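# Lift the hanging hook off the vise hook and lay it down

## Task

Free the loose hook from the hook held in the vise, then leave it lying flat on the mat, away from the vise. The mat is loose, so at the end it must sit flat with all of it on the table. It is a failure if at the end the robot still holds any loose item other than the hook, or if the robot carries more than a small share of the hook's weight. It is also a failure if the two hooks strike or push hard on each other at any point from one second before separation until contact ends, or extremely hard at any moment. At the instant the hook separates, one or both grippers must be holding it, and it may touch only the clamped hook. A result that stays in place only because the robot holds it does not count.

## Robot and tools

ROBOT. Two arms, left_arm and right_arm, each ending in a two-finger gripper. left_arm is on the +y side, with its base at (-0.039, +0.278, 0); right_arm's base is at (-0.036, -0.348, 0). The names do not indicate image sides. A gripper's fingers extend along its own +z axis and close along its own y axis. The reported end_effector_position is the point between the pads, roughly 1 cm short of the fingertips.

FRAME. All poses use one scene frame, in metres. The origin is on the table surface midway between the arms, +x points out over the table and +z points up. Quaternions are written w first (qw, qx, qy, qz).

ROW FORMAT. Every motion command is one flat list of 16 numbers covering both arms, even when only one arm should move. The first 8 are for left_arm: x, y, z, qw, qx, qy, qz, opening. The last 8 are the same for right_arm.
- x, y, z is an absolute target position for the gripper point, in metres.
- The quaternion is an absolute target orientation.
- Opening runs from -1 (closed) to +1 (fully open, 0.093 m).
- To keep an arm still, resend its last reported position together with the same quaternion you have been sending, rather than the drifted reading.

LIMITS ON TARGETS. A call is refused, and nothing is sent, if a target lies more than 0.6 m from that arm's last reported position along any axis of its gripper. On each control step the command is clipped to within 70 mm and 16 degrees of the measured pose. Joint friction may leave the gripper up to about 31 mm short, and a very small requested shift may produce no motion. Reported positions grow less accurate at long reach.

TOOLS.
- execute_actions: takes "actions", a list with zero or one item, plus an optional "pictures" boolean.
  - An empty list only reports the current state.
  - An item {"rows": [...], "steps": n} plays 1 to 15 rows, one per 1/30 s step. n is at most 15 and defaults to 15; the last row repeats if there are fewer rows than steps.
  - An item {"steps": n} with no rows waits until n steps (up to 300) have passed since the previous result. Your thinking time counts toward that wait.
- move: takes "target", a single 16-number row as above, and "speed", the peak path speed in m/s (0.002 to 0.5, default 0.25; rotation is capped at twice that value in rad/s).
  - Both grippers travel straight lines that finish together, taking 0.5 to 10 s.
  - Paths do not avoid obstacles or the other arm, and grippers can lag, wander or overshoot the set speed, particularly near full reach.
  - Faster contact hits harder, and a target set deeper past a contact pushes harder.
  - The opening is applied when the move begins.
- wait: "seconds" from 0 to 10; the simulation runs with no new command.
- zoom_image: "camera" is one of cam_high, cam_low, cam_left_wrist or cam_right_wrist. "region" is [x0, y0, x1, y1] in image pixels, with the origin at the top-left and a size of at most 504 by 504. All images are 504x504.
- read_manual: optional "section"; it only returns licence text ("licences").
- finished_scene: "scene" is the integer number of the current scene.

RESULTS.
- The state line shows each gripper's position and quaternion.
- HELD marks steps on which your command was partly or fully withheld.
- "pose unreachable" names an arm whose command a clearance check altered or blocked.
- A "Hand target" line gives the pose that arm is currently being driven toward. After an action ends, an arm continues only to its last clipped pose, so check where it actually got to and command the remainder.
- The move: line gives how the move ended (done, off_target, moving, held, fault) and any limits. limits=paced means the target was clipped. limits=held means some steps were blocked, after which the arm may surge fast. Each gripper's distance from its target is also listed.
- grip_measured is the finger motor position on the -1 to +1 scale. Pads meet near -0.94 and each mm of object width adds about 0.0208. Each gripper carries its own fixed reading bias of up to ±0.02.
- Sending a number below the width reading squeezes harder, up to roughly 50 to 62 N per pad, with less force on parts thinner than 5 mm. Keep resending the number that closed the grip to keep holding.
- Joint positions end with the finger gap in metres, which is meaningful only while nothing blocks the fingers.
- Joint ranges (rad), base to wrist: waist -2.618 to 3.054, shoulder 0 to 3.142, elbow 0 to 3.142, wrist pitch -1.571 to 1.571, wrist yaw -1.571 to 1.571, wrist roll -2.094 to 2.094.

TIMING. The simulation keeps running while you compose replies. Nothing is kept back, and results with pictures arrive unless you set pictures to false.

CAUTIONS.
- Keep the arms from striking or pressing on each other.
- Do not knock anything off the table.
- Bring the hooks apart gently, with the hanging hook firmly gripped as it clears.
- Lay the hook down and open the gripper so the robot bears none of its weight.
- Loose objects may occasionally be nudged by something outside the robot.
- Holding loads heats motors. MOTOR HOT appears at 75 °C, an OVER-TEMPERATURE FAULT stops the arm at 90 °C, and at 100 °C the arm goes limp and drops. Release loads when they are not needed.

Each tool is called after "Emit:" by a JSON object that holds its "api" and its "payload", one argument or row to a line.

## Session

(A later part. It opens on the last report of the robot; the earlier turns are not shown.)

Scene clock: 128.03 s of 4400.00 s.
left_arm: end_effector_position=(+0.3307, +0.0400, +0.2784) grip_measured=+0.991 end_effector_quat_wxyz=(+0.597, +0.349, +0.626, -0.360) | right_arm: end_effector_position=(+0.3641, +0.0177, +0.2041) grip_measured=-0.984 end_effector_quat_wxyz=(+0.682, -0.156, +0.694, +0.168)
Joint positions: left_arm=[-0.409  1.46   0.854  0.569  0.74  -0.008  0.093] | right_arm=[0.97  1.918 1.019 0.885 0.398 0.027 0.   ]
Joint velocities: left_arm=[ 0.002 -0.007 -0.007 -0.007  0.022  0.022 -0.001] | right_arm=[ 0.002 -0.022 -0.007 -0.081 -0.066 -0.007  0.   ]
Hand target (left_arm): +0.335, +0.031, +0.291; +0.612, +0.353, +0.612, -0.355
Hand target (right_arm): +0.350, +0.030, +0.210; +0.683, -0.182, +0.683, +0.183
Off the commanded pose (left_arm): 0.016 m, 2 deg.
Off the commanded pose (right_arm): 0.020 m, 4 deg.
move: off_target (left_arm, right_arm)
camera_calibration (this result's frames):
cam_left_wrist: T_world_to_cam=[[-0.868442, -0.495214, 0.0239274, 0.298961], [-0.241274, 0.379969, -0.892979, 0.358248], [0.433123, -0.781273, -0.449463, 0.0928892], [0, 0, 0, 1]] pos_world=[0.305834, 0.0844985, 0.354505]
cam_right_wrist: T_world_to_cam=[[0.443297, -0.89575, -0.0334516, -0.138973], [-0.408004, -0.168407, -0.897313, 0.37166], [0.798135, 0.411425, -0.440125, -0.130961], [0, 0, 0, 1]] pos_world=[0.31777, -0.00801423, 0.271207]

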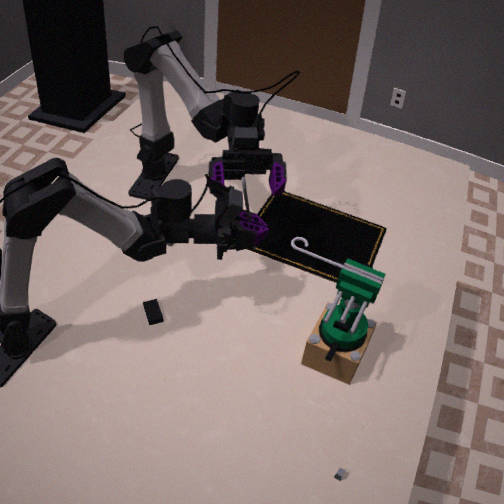

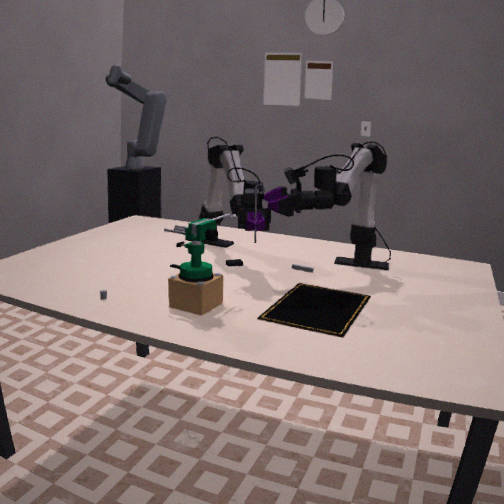

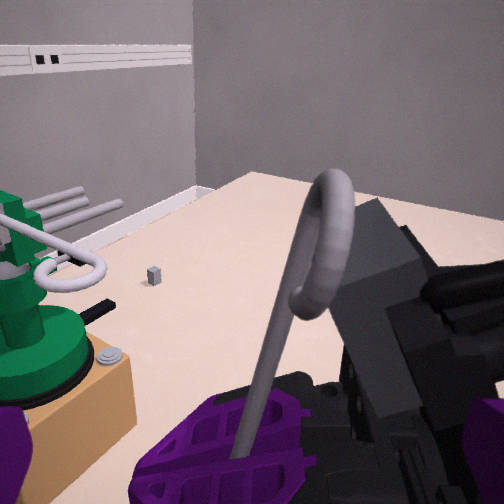

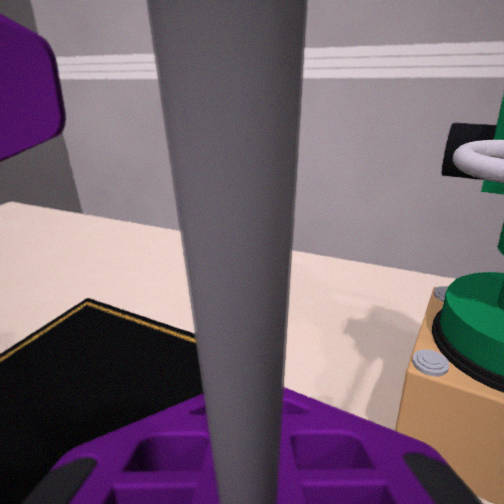

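Emit:
{"api": "move", "payload": {
  "target": [0.2385,0.30,0.30,0.546,-0.505,0.659,-0.113,1, 0.33,0.03,0.205,0.683,-0.183,0.683,0.183,-1],
  "speed": 0.08
}}

Emit:
{"api": "move", "payload": {
  "target": [0.2385,0.30,0.30,0.546,-0.505,0.659,-0.113,1, 0.30,0.02,0.06,0,-0.259,0.966,0,-1],
  "speed": 0.1
}}

Emit:
{"api": "move", "payload": {
  "target": [0.2385,0.30,0.30,0.546,-0.505,0.659,-0.113,1, 0.30,0.02,0.008,0,-0.259,0.966,0,-1],
  "speed": 0.04
}}

Scene clock: 140.20 s of 4400.00 s.
left_arm: end_effector_position=(+0.2440, +0.2638, +0.2818) grip_measured=+0.991 end_effector_quat_wxyz=(+0.577, -0.390, +0.702, -0.150) | right_arm: end_effector_position=(+0.3419, +0.0284, +0.1994) grip_measured=-0.984 end_effector_quat_wxyz=(+0.678, -0.176, +0.692, +0.177)
Joint positions: left_arm=[-0.503  0.741  0.763 -0.388 -0.625 -0.981  0.093] | right_arm=[1.016 1.899 0.976 0.902 0.403 0.015 0.   ]
Joint velocities: left_arm=[ 0.007  0.007 -0.017 -0.007  0.051 -0.051 -0.   ] | right_arm=[ 0.002 -0.017  0.007 -0.007 -0.007  0.081  0.   ]
Hand target (left_arm): +0.244, +0.266, +0.295; +0.585, -0.397, +0.690, -0.158
Hand target (right_arm): +0.335, +0.028, +0.205; +0.683, -0.179, +0.685, +0.181
Off the commanded pose (left_arm): 0.041 m, 15 deg.
Off the commanded pose (right_arm): 0.013 m, 2 deg.
move: off_target (left_arm, right_arm; path cut at 10 s)
camera_calibration (this result's frames):
cam_left_wrist: T_world_to_cam=[[0.372103, -0.658328, 0.654327, -0.102927], [-0.42561, -0.747486, -0.510021, 0.489794], [0.824861, -0.0887075, -0.558332, 0.0592174], [0, 0, 0, 1]] pos_world=[0.197914, 0.303608, 0.350216]
cam_right_wrist: T_world_to_cam=[[0.480005, -0.877058, -0.0190862, -0.135733], [-0.399686, -0.199274, -0.89473, 0.357672], [0.780926, 0.437104, -0.4462, -0.113353], [0, 0, 0, 1]] pos_world=[0.29663, 0.00177622, 0.266851]

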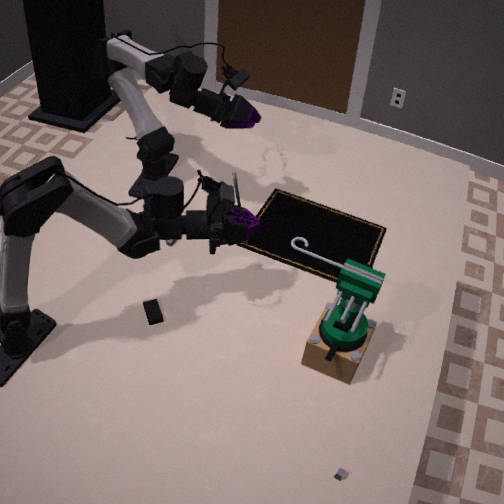

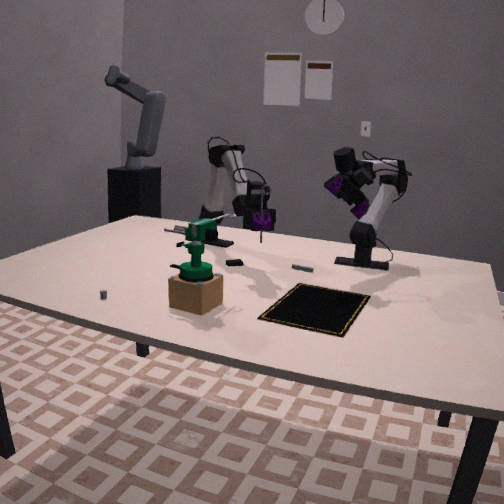

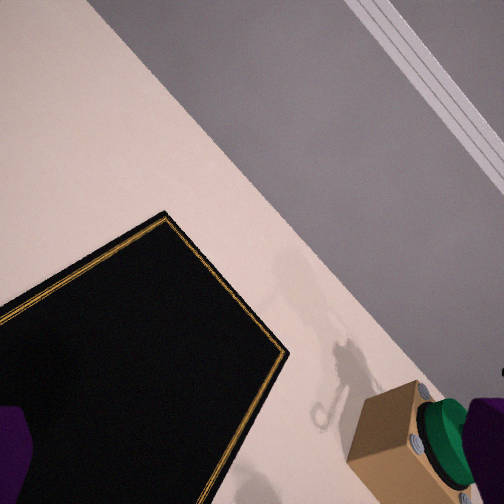

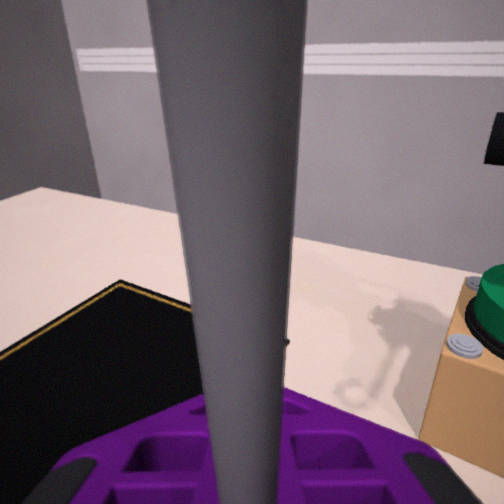

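Scene clock: 148.50 s of 4400.00 s.
left_arm: end_effector_position=(+0.2350, +0.2957, +0.2901) grip_measured=+0.991 end_effector_quat_wxyz=(+0.541, -0.495, +0.671, -0.112) | right_arm: end_effector_position=(+0.2971, +0.0222, +0.0618) grip_measured=-0.984 end_effector_quat_wxyz=(+0.005, -0.261, +0.965, +0.007)
Joint positions: left_arm=[-0.439  0.822  0.931 -0.643 -0.698 -1.202  0.093] | right_arm=[ 0.945  2.627  2.63  -1.558 -0.007  0.307  0.   ]
Joint velocities: left_arm=[-0.007 -0.002  0.007  0.007 -0.022 -0.007 -0.   ] | right_arm=[0.002 0.007 0.002 0.007 0.007 0.007 0.   ]
Hand target (left_arm): +0.237, +0.300, +0.300; +0.547, -0.503, +0.659, -0.112
Hand target (right_arm): +0.301, +0.021, +0.061; +0.003, -0.259, +0.966, +0.010
Off the commanded pose (left_arm): 0.011 m, 2 deg.
Off the commanded pose (right_arm): 0.004 m, 1 deg.
joint sent to its limit (right arm) — the command would take joint 4 (wrist pitch) past its lower limit, so that joint was sent only as far as its limit.
move: off_target (left_arm)
camera_calibration (this result's frames):
cam_left_wrist: T_world_to_cam=[[0.541711, -0.493265, 0.680617, -0.180199], [-0.292436, -0.869726, -0.397565, 0.486254], [0.788055, 0.0163282, -0.615389, 0.0682241], [0, 0, 0, 1]] pos_world=[0.186049, 0.332908, 0.357948]
cam_right_wrist: T_world_to_cam=[[0.493983, -0.869432, -0.00829731, -0.12726], [-0.788372, -0.451911, 0.417429, 0.255486], [-0.366676, -0.199661, -0.908672, 0.246557], [0, 0, 0, 1]] pos_world=[0.354688, 0.0540408, 0.116337]

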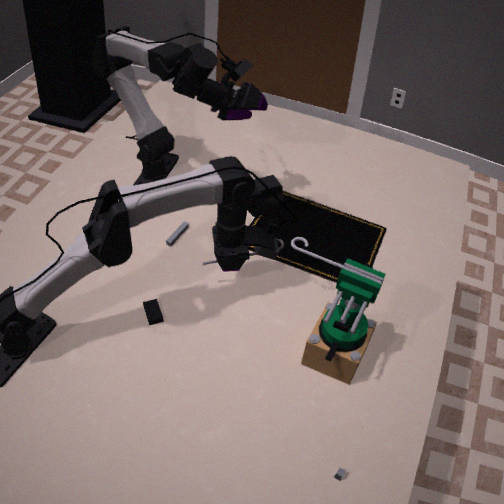

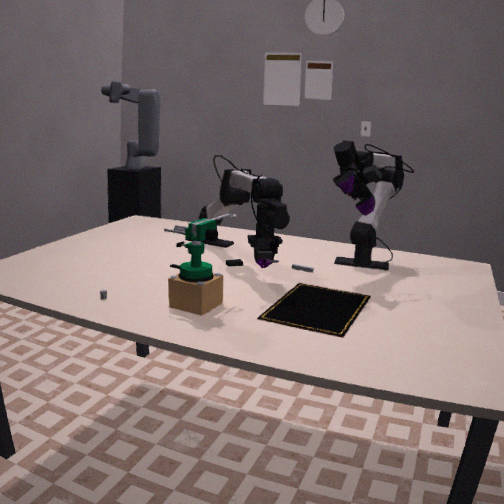

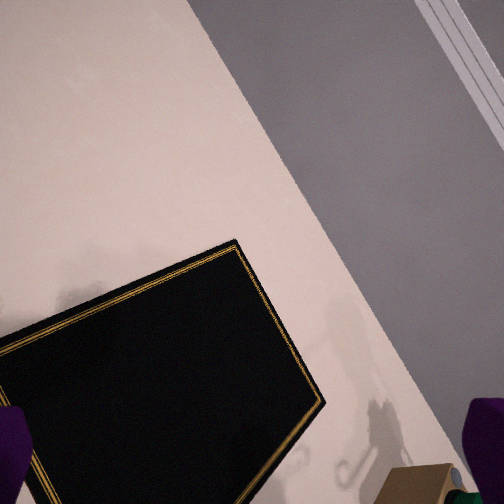

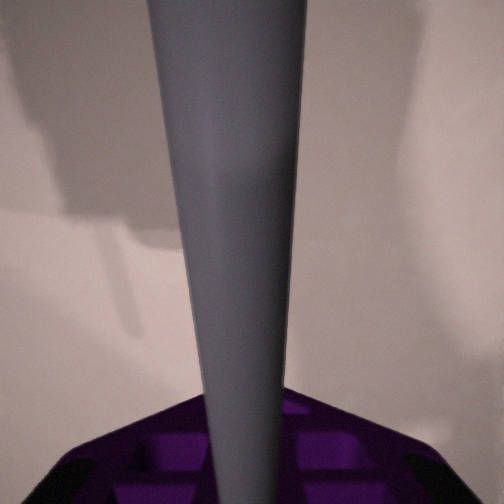

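Scene clock: 150.07 s of 4400.00 s.
left_arm: end_effector_position=(+0.2350, +0.2957, +0.2901) grip_measured=+0.991 end_effector_quat_wxyz=(+0.541, -0.495, +0.670, -0.112) | right_arm: end_effector_position=(+0.2967, +0.0218, +0.0167) grip_measured=-0.984 end_effector_quat_wxyz=(-0.003, -0.261, +0.965, +0.002)
Joint positions: left_arm=[-0.439  0.822  0.931 -0.643 -0.698 -1.204  0.093] | right_arm=[ 0.945  2.602  2.402 -1.374 -0.007  0.307  0.   ]
Joint velocities: left_arm=[-0.012  0.002  0.002  0.022 -0.051 -0.066  0.   ] | right_arm=[ 0.007 -0.002 -0.017 -0.007 -0.037 -0.066  0.   ]
Hand target (left_arm): +0.238, +0.300, +0.300; +0.546, -0.505, +0.659, -0.113
Hand target (right_arm): +0.300, +0.020, +0.008; -0.001, -0.259, +0.966, -0.000
Off the commanded pose (left_arm): 0.011 m, 2 deg.
Off the commanded pose (right_arm): 0.009 m, 1 deg.
move: off_target (left_arm)
camera_calibration (this result's frames):
cam_left_wrist: T_world_to_cam=[[0.541576, -0.491775, 0.681801, -0.180951], [-0.291498, -0.870576, -0.396391, 0.485944], [0.788495, 0.015932, -0.614835, 0.0680772], [0, 0, 0, 1]] pos_world=[0.185972, 0.33298, 0.357852]
cam_right_wrist: T_world_to_cam=[[0.493916, -0.869506, -0.00243882, -0.127898], [-0.783036, -0.446013, 0.433505, 0.271794], [-0.378023, -0.212205, -0.901148, 0.208894], [0, 0, 0, 1]] pos_world=[0.354963, 0.0543439, 0.0701082]

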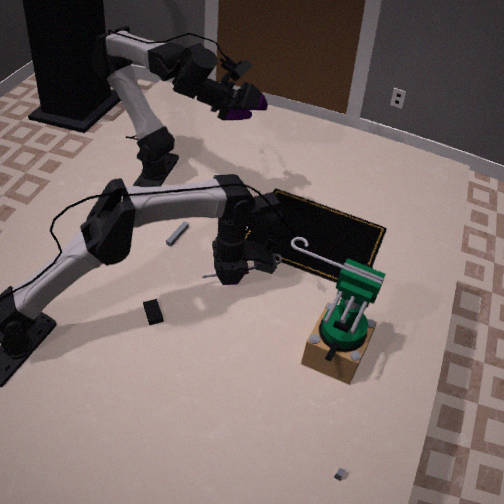

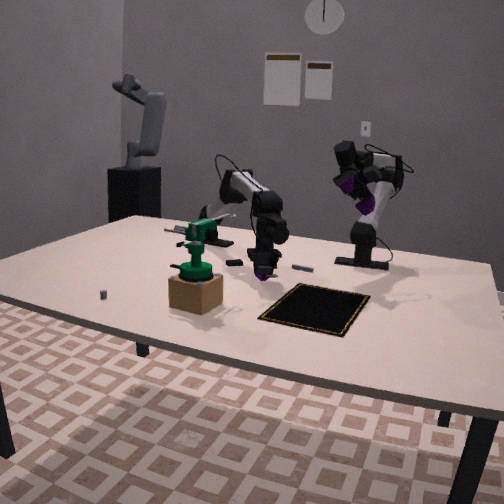

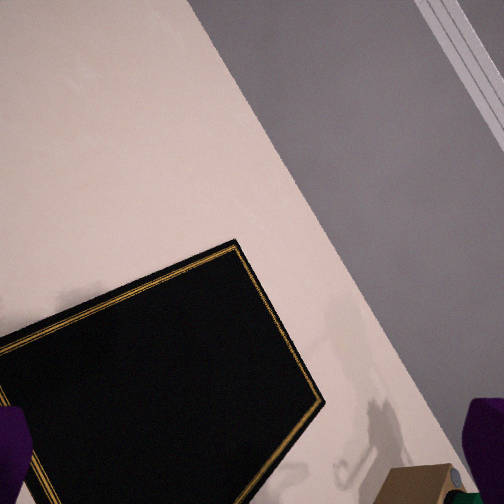

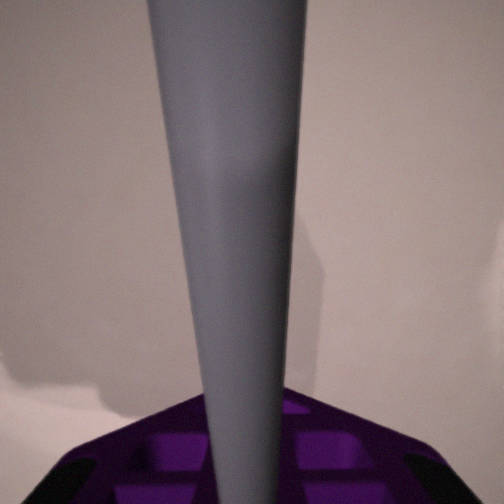

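Release, withdraw right, bring left above.

Emit:
{"api": "move", "payload": {
  "target": [0.2385,0.30,0.30,0.546,-0.505,0.659,-0.113,1, 0.30,0.02,0.012,0,-0.259,0.966,0,0.3]
}}

Emit:
{"api": "move", "payload": {
  "target": [0.2385,0.30,0.30,0.546,-0.505,0.659,-0.113,1, 0.30,0.02,0.12,0,-0.259,0.966,0,0.3],
  "speed": 0.15
}}

Emit:
{"api": "move", "payload": {
  "target": [0.33,0.04,0.12,0,-0.259,0.966,0,1, 0.2,-0.3,0.2,0.683,-0.183,0.683,0.183,0.3],
  "speed": 0.2
}}

Scene clock: 151.77 s of 4400.00 s.
left_arm: end_effector_position=(+0.2349, +0.2957, +0.2900) grip_measured=+0.991 end_effector_quat_wxyz=(+0.541, -0.495, +0.670, -0.112) | right_arm: end_effector_position=(+0.2989, +0.0196, +0.0171) grip_measured=+0.297 end_effector_quat_wxyz=(-0.000, -0.260, +0.966, -0.002)
Joint positions: left_arm=[-0.439  0.822  0.931 -0.643 -0.698 -1.204  0.093] | right_arm=[ 0.942  2.601  2.402 -1.374  0.003  0.307  0.059]
Joint velocities: left_arm=[-0.002 -0.002  0.007  0.037 -0.022 -0.022  0.   ] | right_arm=[ 0.002 -0.012  0.007 -0.081  0.11  -0.037  0.   ]
Hand target (left_arm): +0.238, +0.300, +0.300; +0.546, -0.505, +0.659, -0.113
Hand target (right_arm): +0.300, +0.020, +0.012; -0.000, -0.259, +0.966, -0.000
Off the commanded pose (left_arm): 0.011 m, 2 deg.
Off the commanded pose (right_arm): 0.005 m, 0 deg.
move: off_target (left_arm)
camera_calibration (this result's frames):
cam_left_wrist: T_world_to_cam=[[0.541821, -0.491862, 0.681543, -0.180836], [-0.291641, -0.870526, -0.396397, 0.485939], [0.788274, 0.0160104, -0.615116, 0.0681756], [0, 0, 0, 1]] pos_world=[0.185959, 0.332984, 0.357808]
cam_right_wrist: T_world_to_cam=[[0.491603, -0.870792, 0.00697962, -0.130242], [-0.787381, -0.441061, 0.430693, 0.273551], [-0.371965, -0.217225, -0.902472, 0.207954], [0, 0, 0, 1]] pos_world=[0.356768, 0.052412, 0.0707655]

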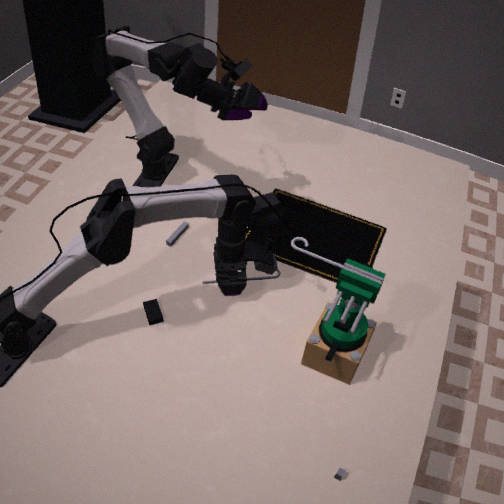

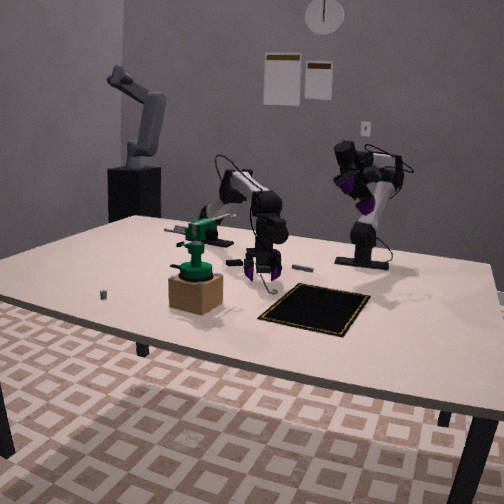

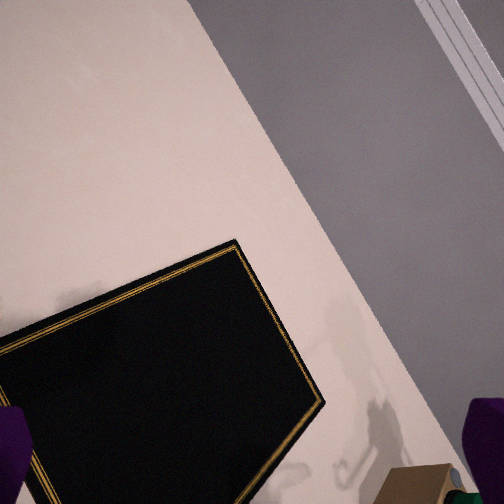

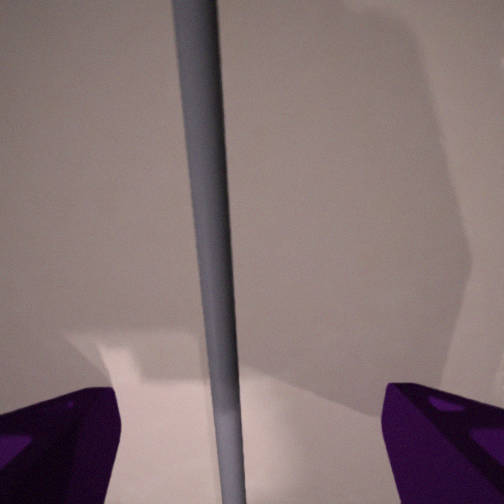

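Scene clock: 152.87 s of 4400.00 s.
left_arm: end_effector_position=(+0.2349, +0.2957, +0.2900) grip_measured=+0.991 end_effector_quat_wxyz=(+0.541, -0.495, +0.670, -0.112) | right_arm: end_effector_position=(+0.3000, +0.0209, +0.1174) grip_measured=+0.297 end_effector_quat_wxyz=(+0.054, -0.259, +0.964, +0.033)
Joint positions: left_arm=[-0.439  0.822  0.931 -0.643 -0.698 -1.204  0.093] | right_arm=[ 0.942  2.504  2.617 -1.558  0.003  0.307  0.059]
Joint velocities: left_arm=[-0.017  0.017 -0.007 -0.081 -0.037 -0.022  0.   ] | right_arm=[-0.002  0.007 -0.017 -0.11  -0.081  0.007 -0.   ]
Hand target (left_arm): +0.238, +0.300, +0.300; +0.546, -0.505, +0.659, -0.113
Hand target (right_arm): +0.299, +0.019, +0.120; +0.052, -0.259, +0.964, +0.033
Off the commanded pose (left_arm): 0.011 m, 2 deg.
Off the commanded pose (right_arm): 0.003 m, 7 deg.
joint sent to its limit (right arm) — the command would take joint 4 (wrist pitch) past its lower limit, so that joint was sent only as far as its limit.
move: off_target (left_arm, right_arm)
camera_calibration (this result's frames):
cam_left_wrist: T_world_to_cam=[[0.541821, -0.491862, 0.681543, -0.180836], [-0.291641, -0.870526, -0.396397, 0.485939], [0.788274, 0.0160104, -0.615116, 0.0681756], [0, 0, 0, 1]] pos_world=[0.185959, 0.332984, 0.357808]
cam_right_wrist: T_world_to_cam=[[0.492758, -0.869521, -0.0334984, -0.126044], [-0.819942, -0.476862, 0.316697, 0.255693], [-0.291349, -0.128588, -0.947935, 0.278405], [0, 0, 0, 1]] pos_world=[0.352876, 0.0481322, 0.178711]

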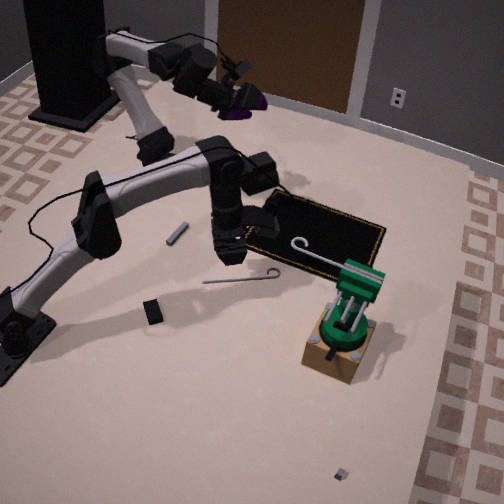

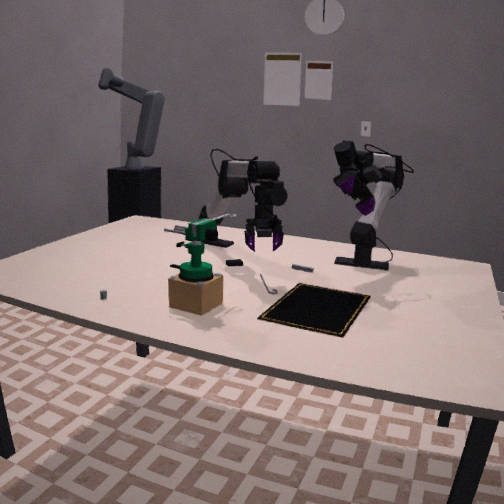

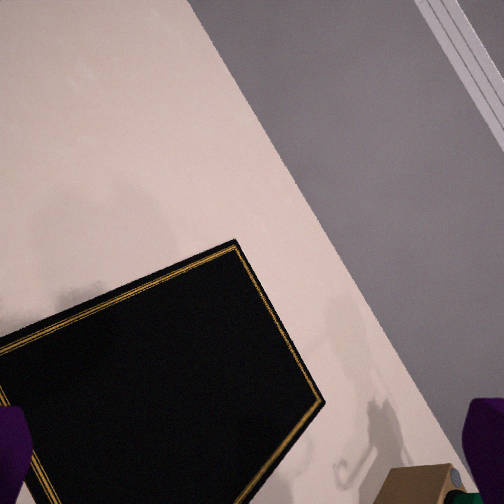

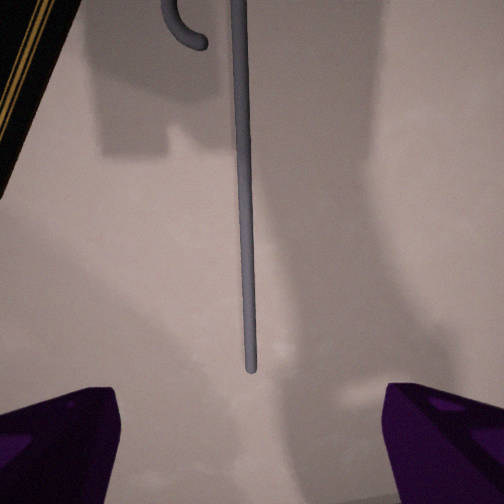

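Scene clock: 157.33 s of 4400.00 s.
left_arm: end_effector_position=(+0.3380, +0.0468, +0.1153) grip_measured=+0.991 end_effector_quat_wxyz=(-0.002, -0.263, +0.965, +0.008) | right_arm: end_effector_position=(+0.2017, -0.2977, +0.2061) grip_measured=+0.297 end_effector_quat_wxyz=(+0.693, -0.197, +0.673, +0.168)
Joint positions: left_arm=[-0.652  2.312  2.269 -1.542 -0.009 -1.086  0.093] | right_arm=[-0.241  0.35   0.099  0.277 -0.873 -0.027  0.059]
Joint velocities: left_arm=[-0.007  0.012 -0.002  0.022 -0.066 -0.095  0.   ] | right_arm=[-0.002 -0.007 -0.007  0.022 -0.007 -0.022 -0.   ]
Hand target (left_arm): +0.338, +0.040, +0.121; +0.002, -0.253, +0.967, +0.000
Hand target (right_arm): +0.202, -0.299, +0.195; +0.685, -0.188, +0.681, +0.177
Off the commanded pose (left_arm): 0.012 m, 1 deg.
Off the commanded pose (right_arm): 0.007 m, 3 deg.
move: off_target (left_arm, right_arm)
camera_calibration (this result's frames):
cam_left_wrist: T_world_to_cam=[[0.499254, -0.866323, -0.0151775, -0.127873], [-0.781416, -0.457753, 0.424089, 0.281693], [-0.374345, -0.199868, -0.905494, 0.319986], [0, 0, 0, 1]] pos_world=[0.403746, 0.0821212, 0.168342]
cam_right_wrist: T_world_to_cam=[[0.496133, -0.86755, 0.0347795, -0.365826], [-0.343359, -0.232836, -0.909886, 0.224396], [0.797469, 0.439482, -0.413398, 0.132191], [0, 0, 0, 1]] pos_world=[0.153128, -0.32322, 0.271546]

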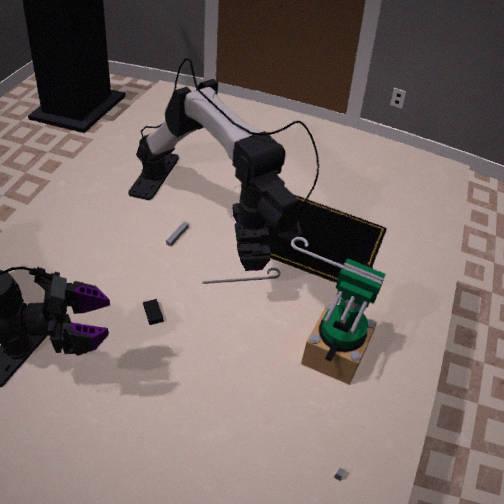

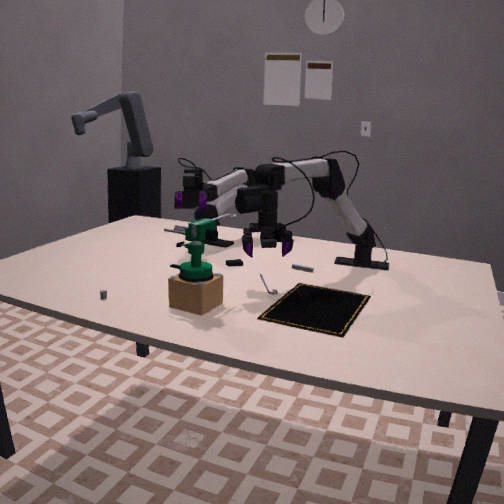

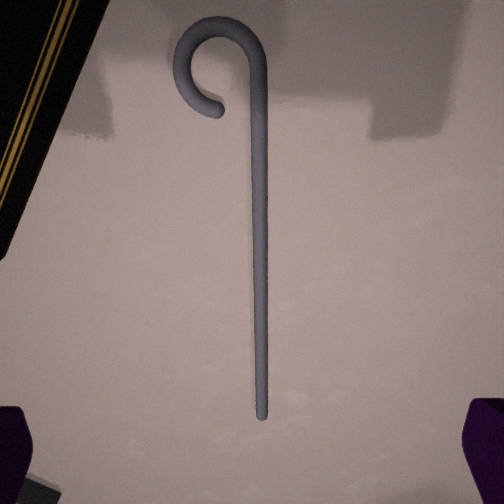

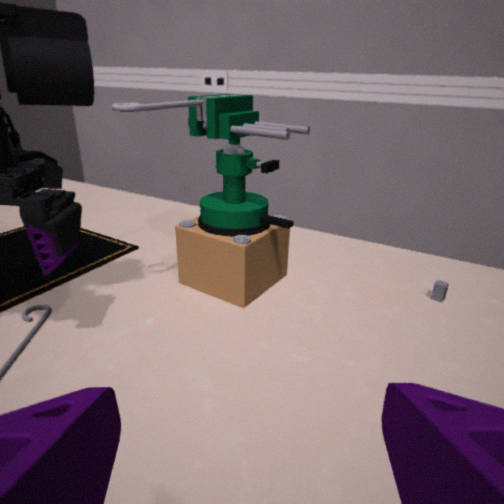

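Emit:
{"api": "move", "payload": {
  "target": [0.415,0.09,0.04,0,-0.259,0.966,0,1, 0.2,-0.3,0.2,0.683,-0.183,0.683,0.183,0.3],
  "speed": 0.12
}}

Emit:
{"api": "move", "payload": {
  "target": [0.415,0.09,0.008,0,-0.259,0.966,0,1, 0.2,-0.3,0.2,0.683,-0.183,0.683,0.183,0.3],
  "speed": 0.05
}}

Emit:
{"api": "move", "payload": {
  "target": [0.415,0.09,0.008,0,-0.259,0.966,0,-1, 0.2,-0.3,0.2,0.683,-0.183,0.683,0.183,0.3]
}}

Emit:
{"api": "move", "payload": {
  "target": [0.415,0.09,0.12,0,-0.259,0.966,0,-1, 0.2,-0.3,0.2,0.683,-0.183,0.683,0.183,0.3],
  "speed": 0.1
}}

Scene clock: 160.27 s of 4400.00 s.
left_arm: end_effector_position=(+0.4075, +0.0916, +0.0342) grip_measured=+0.991 end_effector_quat_wxyz=(-0.011, -0.261, +0.965, +0.014) | right_arm: end_effector_position=(+0.2010, -0.2990, +0.2034) grip_measured=+0.297 end_effector_quat_wxyz=(+0.687, -0.189, +0.679, +0.177)
Joint positions: left_arm=[-0.496  2.556  2.384 -1.432 -0.008 -0.926  0.093] | right_arm=[-0.258  0.35   0.099  0.262 -0.892 -0.011  0.059]
Joint velocities: left_arm=[-0.007  0.007  0.002  0.037  0.051 -0.037 -0.   ] | right_arm=[-0.022  0.012  0.002 -0.007 -0.051 -0.037  0.001]
Hand target (left_arm): +0.415, +0.091, +0.041; +0.001, -0.259, +0.966, +0.002
Hand target (right_arm): +0.200, -0.300, +0.200; +0.683, -0.183, +0.683, +0.183
Off the commanded pose (left_arm): 0.010 m, 2 deg.
Off the commanded pose (right_arm): 0.004 m, 1 deg.
move: done
camera_calibration (this result's frames):
cam_left_wrist: T_world_to_cam=[[0.495214, -0.86826, -0.0298029, -0.122622], [-0.774591, -0.456804, 0.437423, 0.387511], [-0.393411, -0.193533, -0.898762, 0.288509], [0, 0, 0, 1]] pos_world=[0.47439, 0.126385, 0.0861402]
cam_right_wrist: T_world_to_cam=[[0.498417, -0.866906, 0.0074508, -0.361258], [-0.362783, -0.216368, -0.906407, 0.229526], [0.787381, 0.449065, -0.42234, 0.138967], [0, 0, 0, 1]] pos_world=[0.153905, -0.32592, 0.269427]

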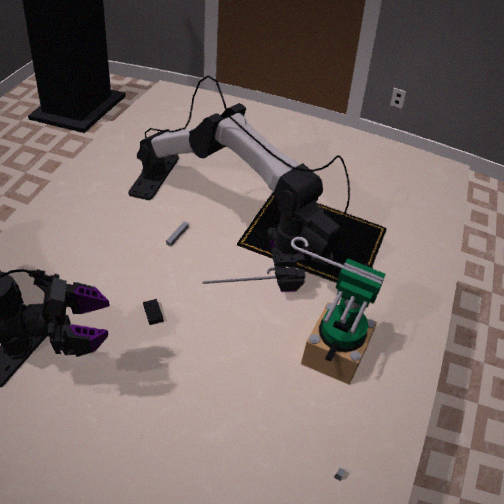

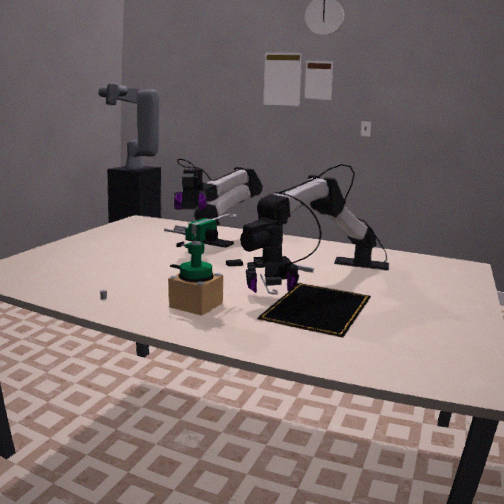

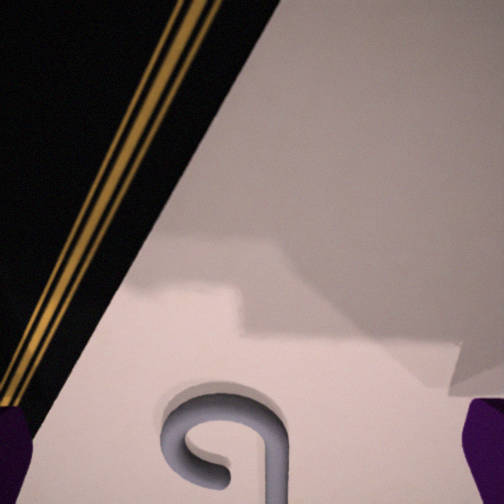

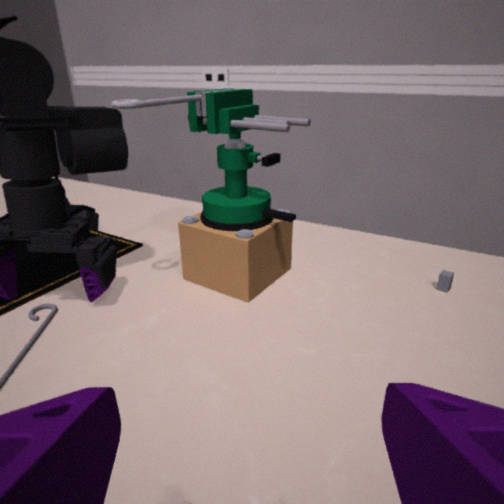

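Scene clock: 161.03 s of 4400.00 s.
left_arm: end_effector_position=(+0.4110, +0.0901, +0.0252) grip_measured=+0.991 end_effector_quat_wxyz=(-0.001, -0.261, +0.965, +0.006) | right_arm: end_effector_position=(+0.2009, -0.2989, +0.2033) grip_measured=+0.297 end_effector_quat_wxyz=(+0.687, -0.190, +0.679, +0.178)
Joint positions: left_arm=[-0.496  2.54   2.317 -1.359 -0.008 -0.926  0.093] | right_arm=[-0.258  0.35   0.099  0.262 -0.893 -0.011  0.059]
Joint velocities: left_arm=[ 0.017 -0.007 -0.017 -0.022 -0.051 -0.007 -0.001] | right_arm=[ 0.002 -0.002 -0.002 -0.051 -0.081 -0.066 -0.   ]
Hand target (left_arm): +0.415, +0.090, +0.009; -0.001, -0.259, +0.966, +0.001
Hand target (right_arm): +0.200, -0.300, +0.200; +0.683, -0.183, +0.683, +0.183
Off the commanded pose (left_arm): 0.018 m, 1 deg.
Off the commanded pose (right_arm): 0.004 m, 1 deg.
move: off_target (left_arm)
camera_calibration (this result's frames):
cam_left_wrist: T_world_to_cam=[[0.495327, -0.868636, -0.0110329, -0.126388], [-0.784157, -0.452548, 0.424615, 0.397375], [-0.373829, -0.201672, -0.905307, 0.274322], [0, 0, 0, 1]] pos_world=[0.476757, 0.125369, 0.0782203]
cam_right_wrist: T_world_to_cam=[[0.499081, -0.866526, 0.00715989, -0.36109], [-0.362943, -0.216528, -0.906304, 0.229428], [0.786887, 0.44972, -0.422565, 0.139279], [0, 0, 0, 1]] pos_world=[0.153886, -0.325853, 0.269371]

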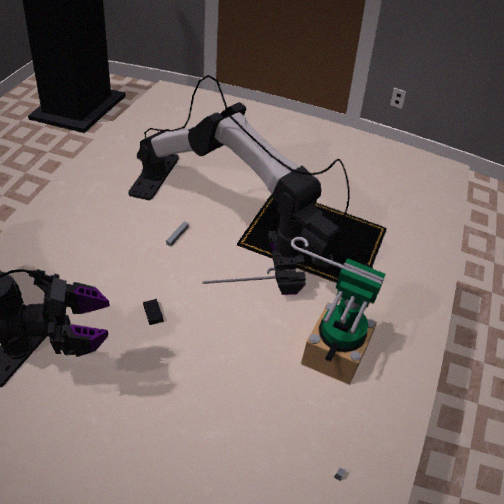

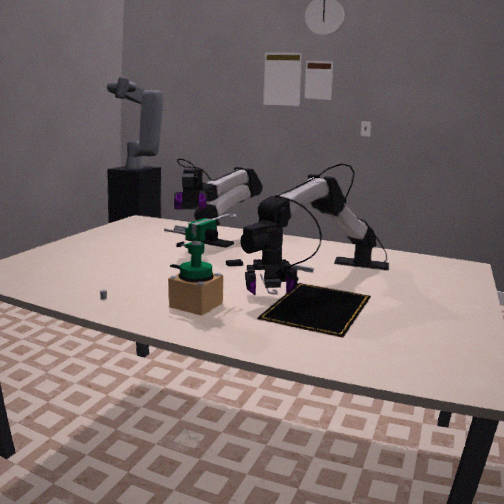

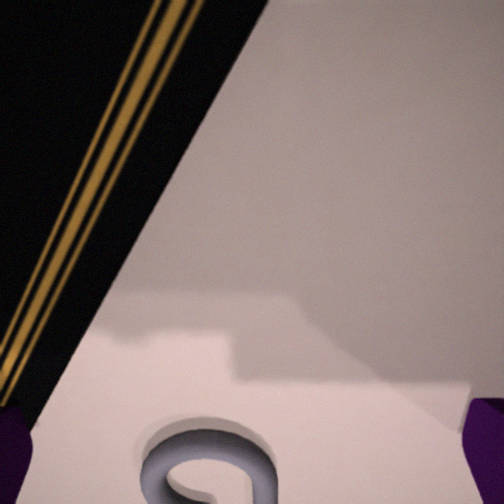

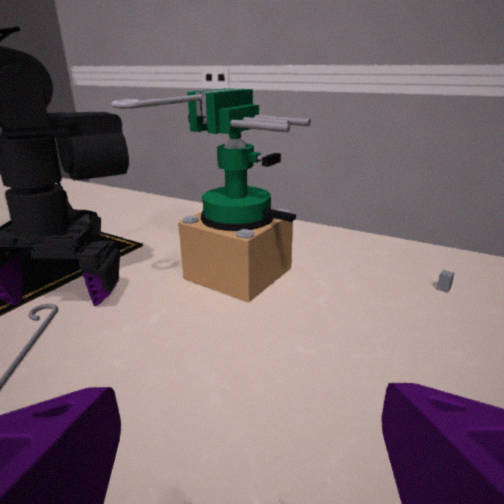

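Scene clock: 161.73 s of 4400.00 s.
left_arm: end_effector_position=(+0.4156, +0.0882, +0.0233) grip_measured=-1.000 end_effector_quat_wxyz=(+0.007, -0.261, +0.965, +0.000) | right_arm: end_effector_position=(+0.2009, -0.2989, +0.2033) grip_measured=+0.297 end_effector_quat_wxyz=(+0.687, -0.189, +0.679, +0.178)
Joint positions: left_arm=[-0.496  2.54   2.31  -1.331 -0.008 -0.926  0.   ] | right_arm=[-0.258  0.35   0.099  0.262 -0.893 -0.01   0.059]
Joint velocities: left_arm=[-0.007 -0.007 -0.007 -0.007 -0.095  0.037  0.   ] | right_arm=[-0.007 -0.012 -0.012 -0.022 -0.022 -0.037 -0.001]
Hand target (left_arm): +0.415, +0.090, +0.008; -0.000, -0.259, +0.966, +0.000
Hand target (right_arm): +0.200, -0.300, +0.200; +0.683, -0.183, +0.683, +0.183
Off the commanded pose (left_arm): 0.015 m, 1 deg.
Off the commanded pose (right_arm): 0.004 m, 1 deg.
move: off_target (left_arm)
camera_calibration (this result's frames):
cam_left_wrist: T_world_to_cam=[[0.49505, -0.868848, 0.00531093, -0.13064], [-0.792282, -0.448899, 0.413254, 0.404216], [-0.356671, -0.208789, -0.9106, 0.267626], [0, 0, 0, 1]] pos_world=[0.480381, 0.123824, 0.0773498]
cam_right_wrist: T_world_to_cam=[[0.499084, -0.866527, 0.00677844, -0.361014], [-0.363116, -0.21623, -0.906306, 0.229552], [0.786805, 0.449862, -0.422567, 0.139338], [0, 0, 0, 1]] pos_world=[0.153898, -0.325875, 0.269371]

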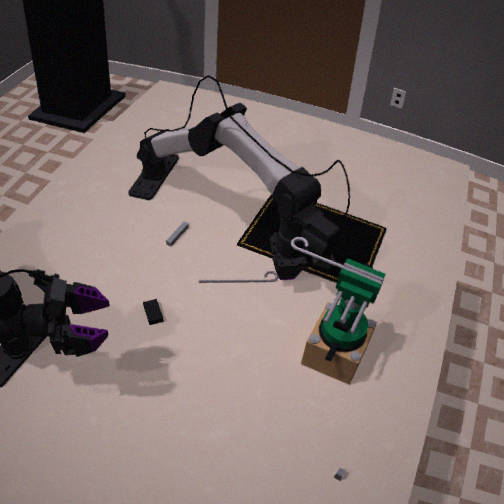

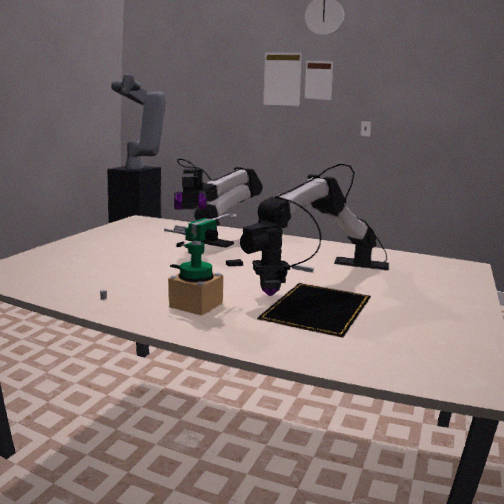

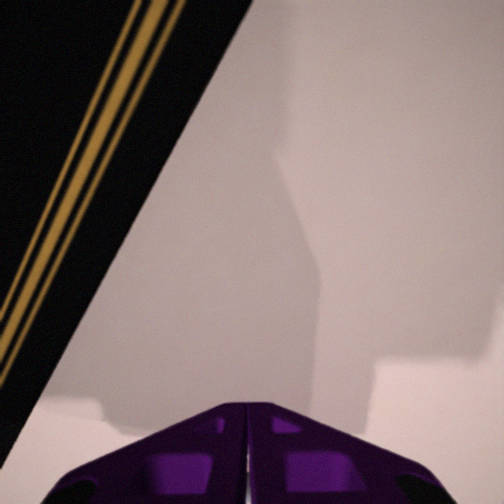

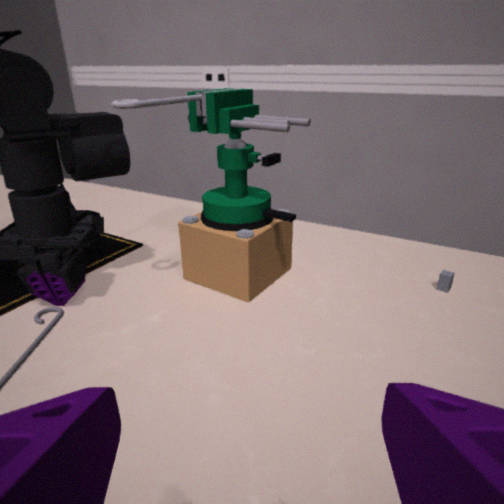

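Scene clock: 163.13 s of 4400.00 s.
left_arm: end_effector_position=(+0.4113, +0.0895, +0.1110) grip_measured=-1.000 end_effector_quat_wxyz=(+0.032, -0.260, +0.965, -0.021) | right_arm: end_effector_position=(+0.2009, -0.2989, +0.2033) grip_measured=+0.297 end_effector_quat_wxyz=(+0.687, -0.189, +0.679, +0.178)
Joint positions: left_arm=[-0.496  2.488  2.565 -1.571 -0.006 -0.926  0.   ] | right_arm=[-0.258  0.35   0.099  0.262 -0.893 -0.01   0.059]
Joint velocities: left_arm=[-0.007 -0.007 -0.002 -0.051  0.022  0.022  0.   ] | right_arm=[ 0.002  0.017  0.002  0.022 -0.037 -0.081 -0.001]
Hand target (left_arm): +0.412, +0.091, +0.119; +0.037, -0.259, +0.965, -0.028
Hand target (right_arm): +0.200, -0.300, +0.200; +0.683, -0.183, +0.683, +0.183
Off the commanded pose (left_arm): 0.010 m, 4 deg.
Off the commanded pose (right_arm): 0.004 m, 1 deg.
joint sent to its limit (left arm) — the command would take joint 4 (wrist pitch) past its lower limit, so that joint was sent only as far as its limit.
move: off_target (left_arm)
camera_calibration (this result's frames):
cam_left_wrist: T_world_to_cam=[[0.492998, -0.867991, 0.0595454, -0.133079], [-0.816117, -0.437646, 0.377384, 0.377964], [-0.301506, -0.234646, -0.92414, 0.327298], [0, 0, 0, 1]] pos_world=[0.472753, 0.126702, 0.167755]
cam_right_wrist: T_world_to_cam=[[0.499084, -0.866527, 0.00677844, -0.361014], [-0.363116, -0.21623, -0.906306, 0.229552], [0.786805, 0.449862, -0.422567, 0.139338], [0, 0, 0, 1]] pos_world=[0.153898, -0.325875, 0.269371]

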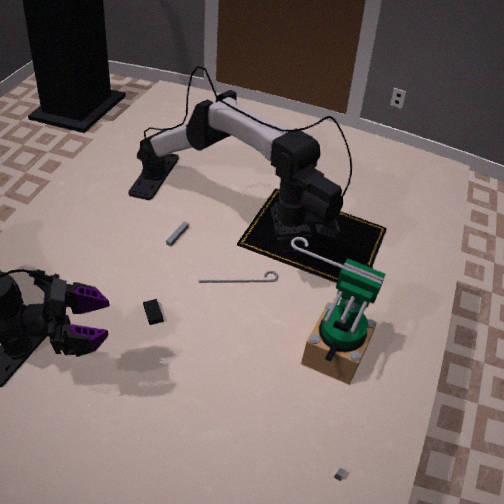

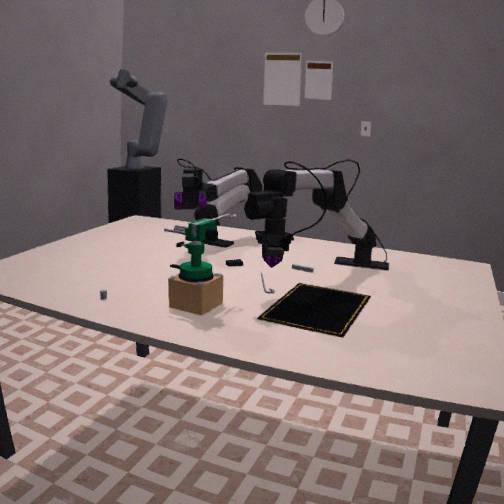

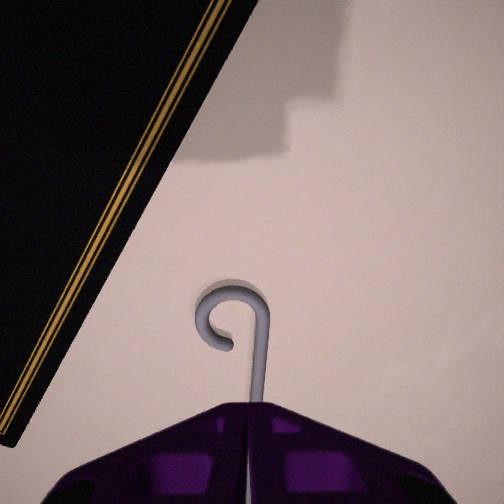

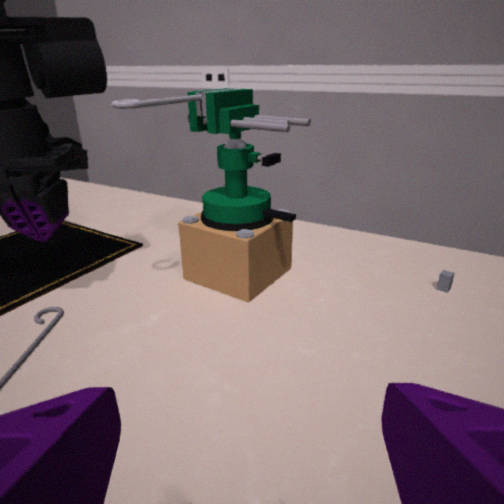

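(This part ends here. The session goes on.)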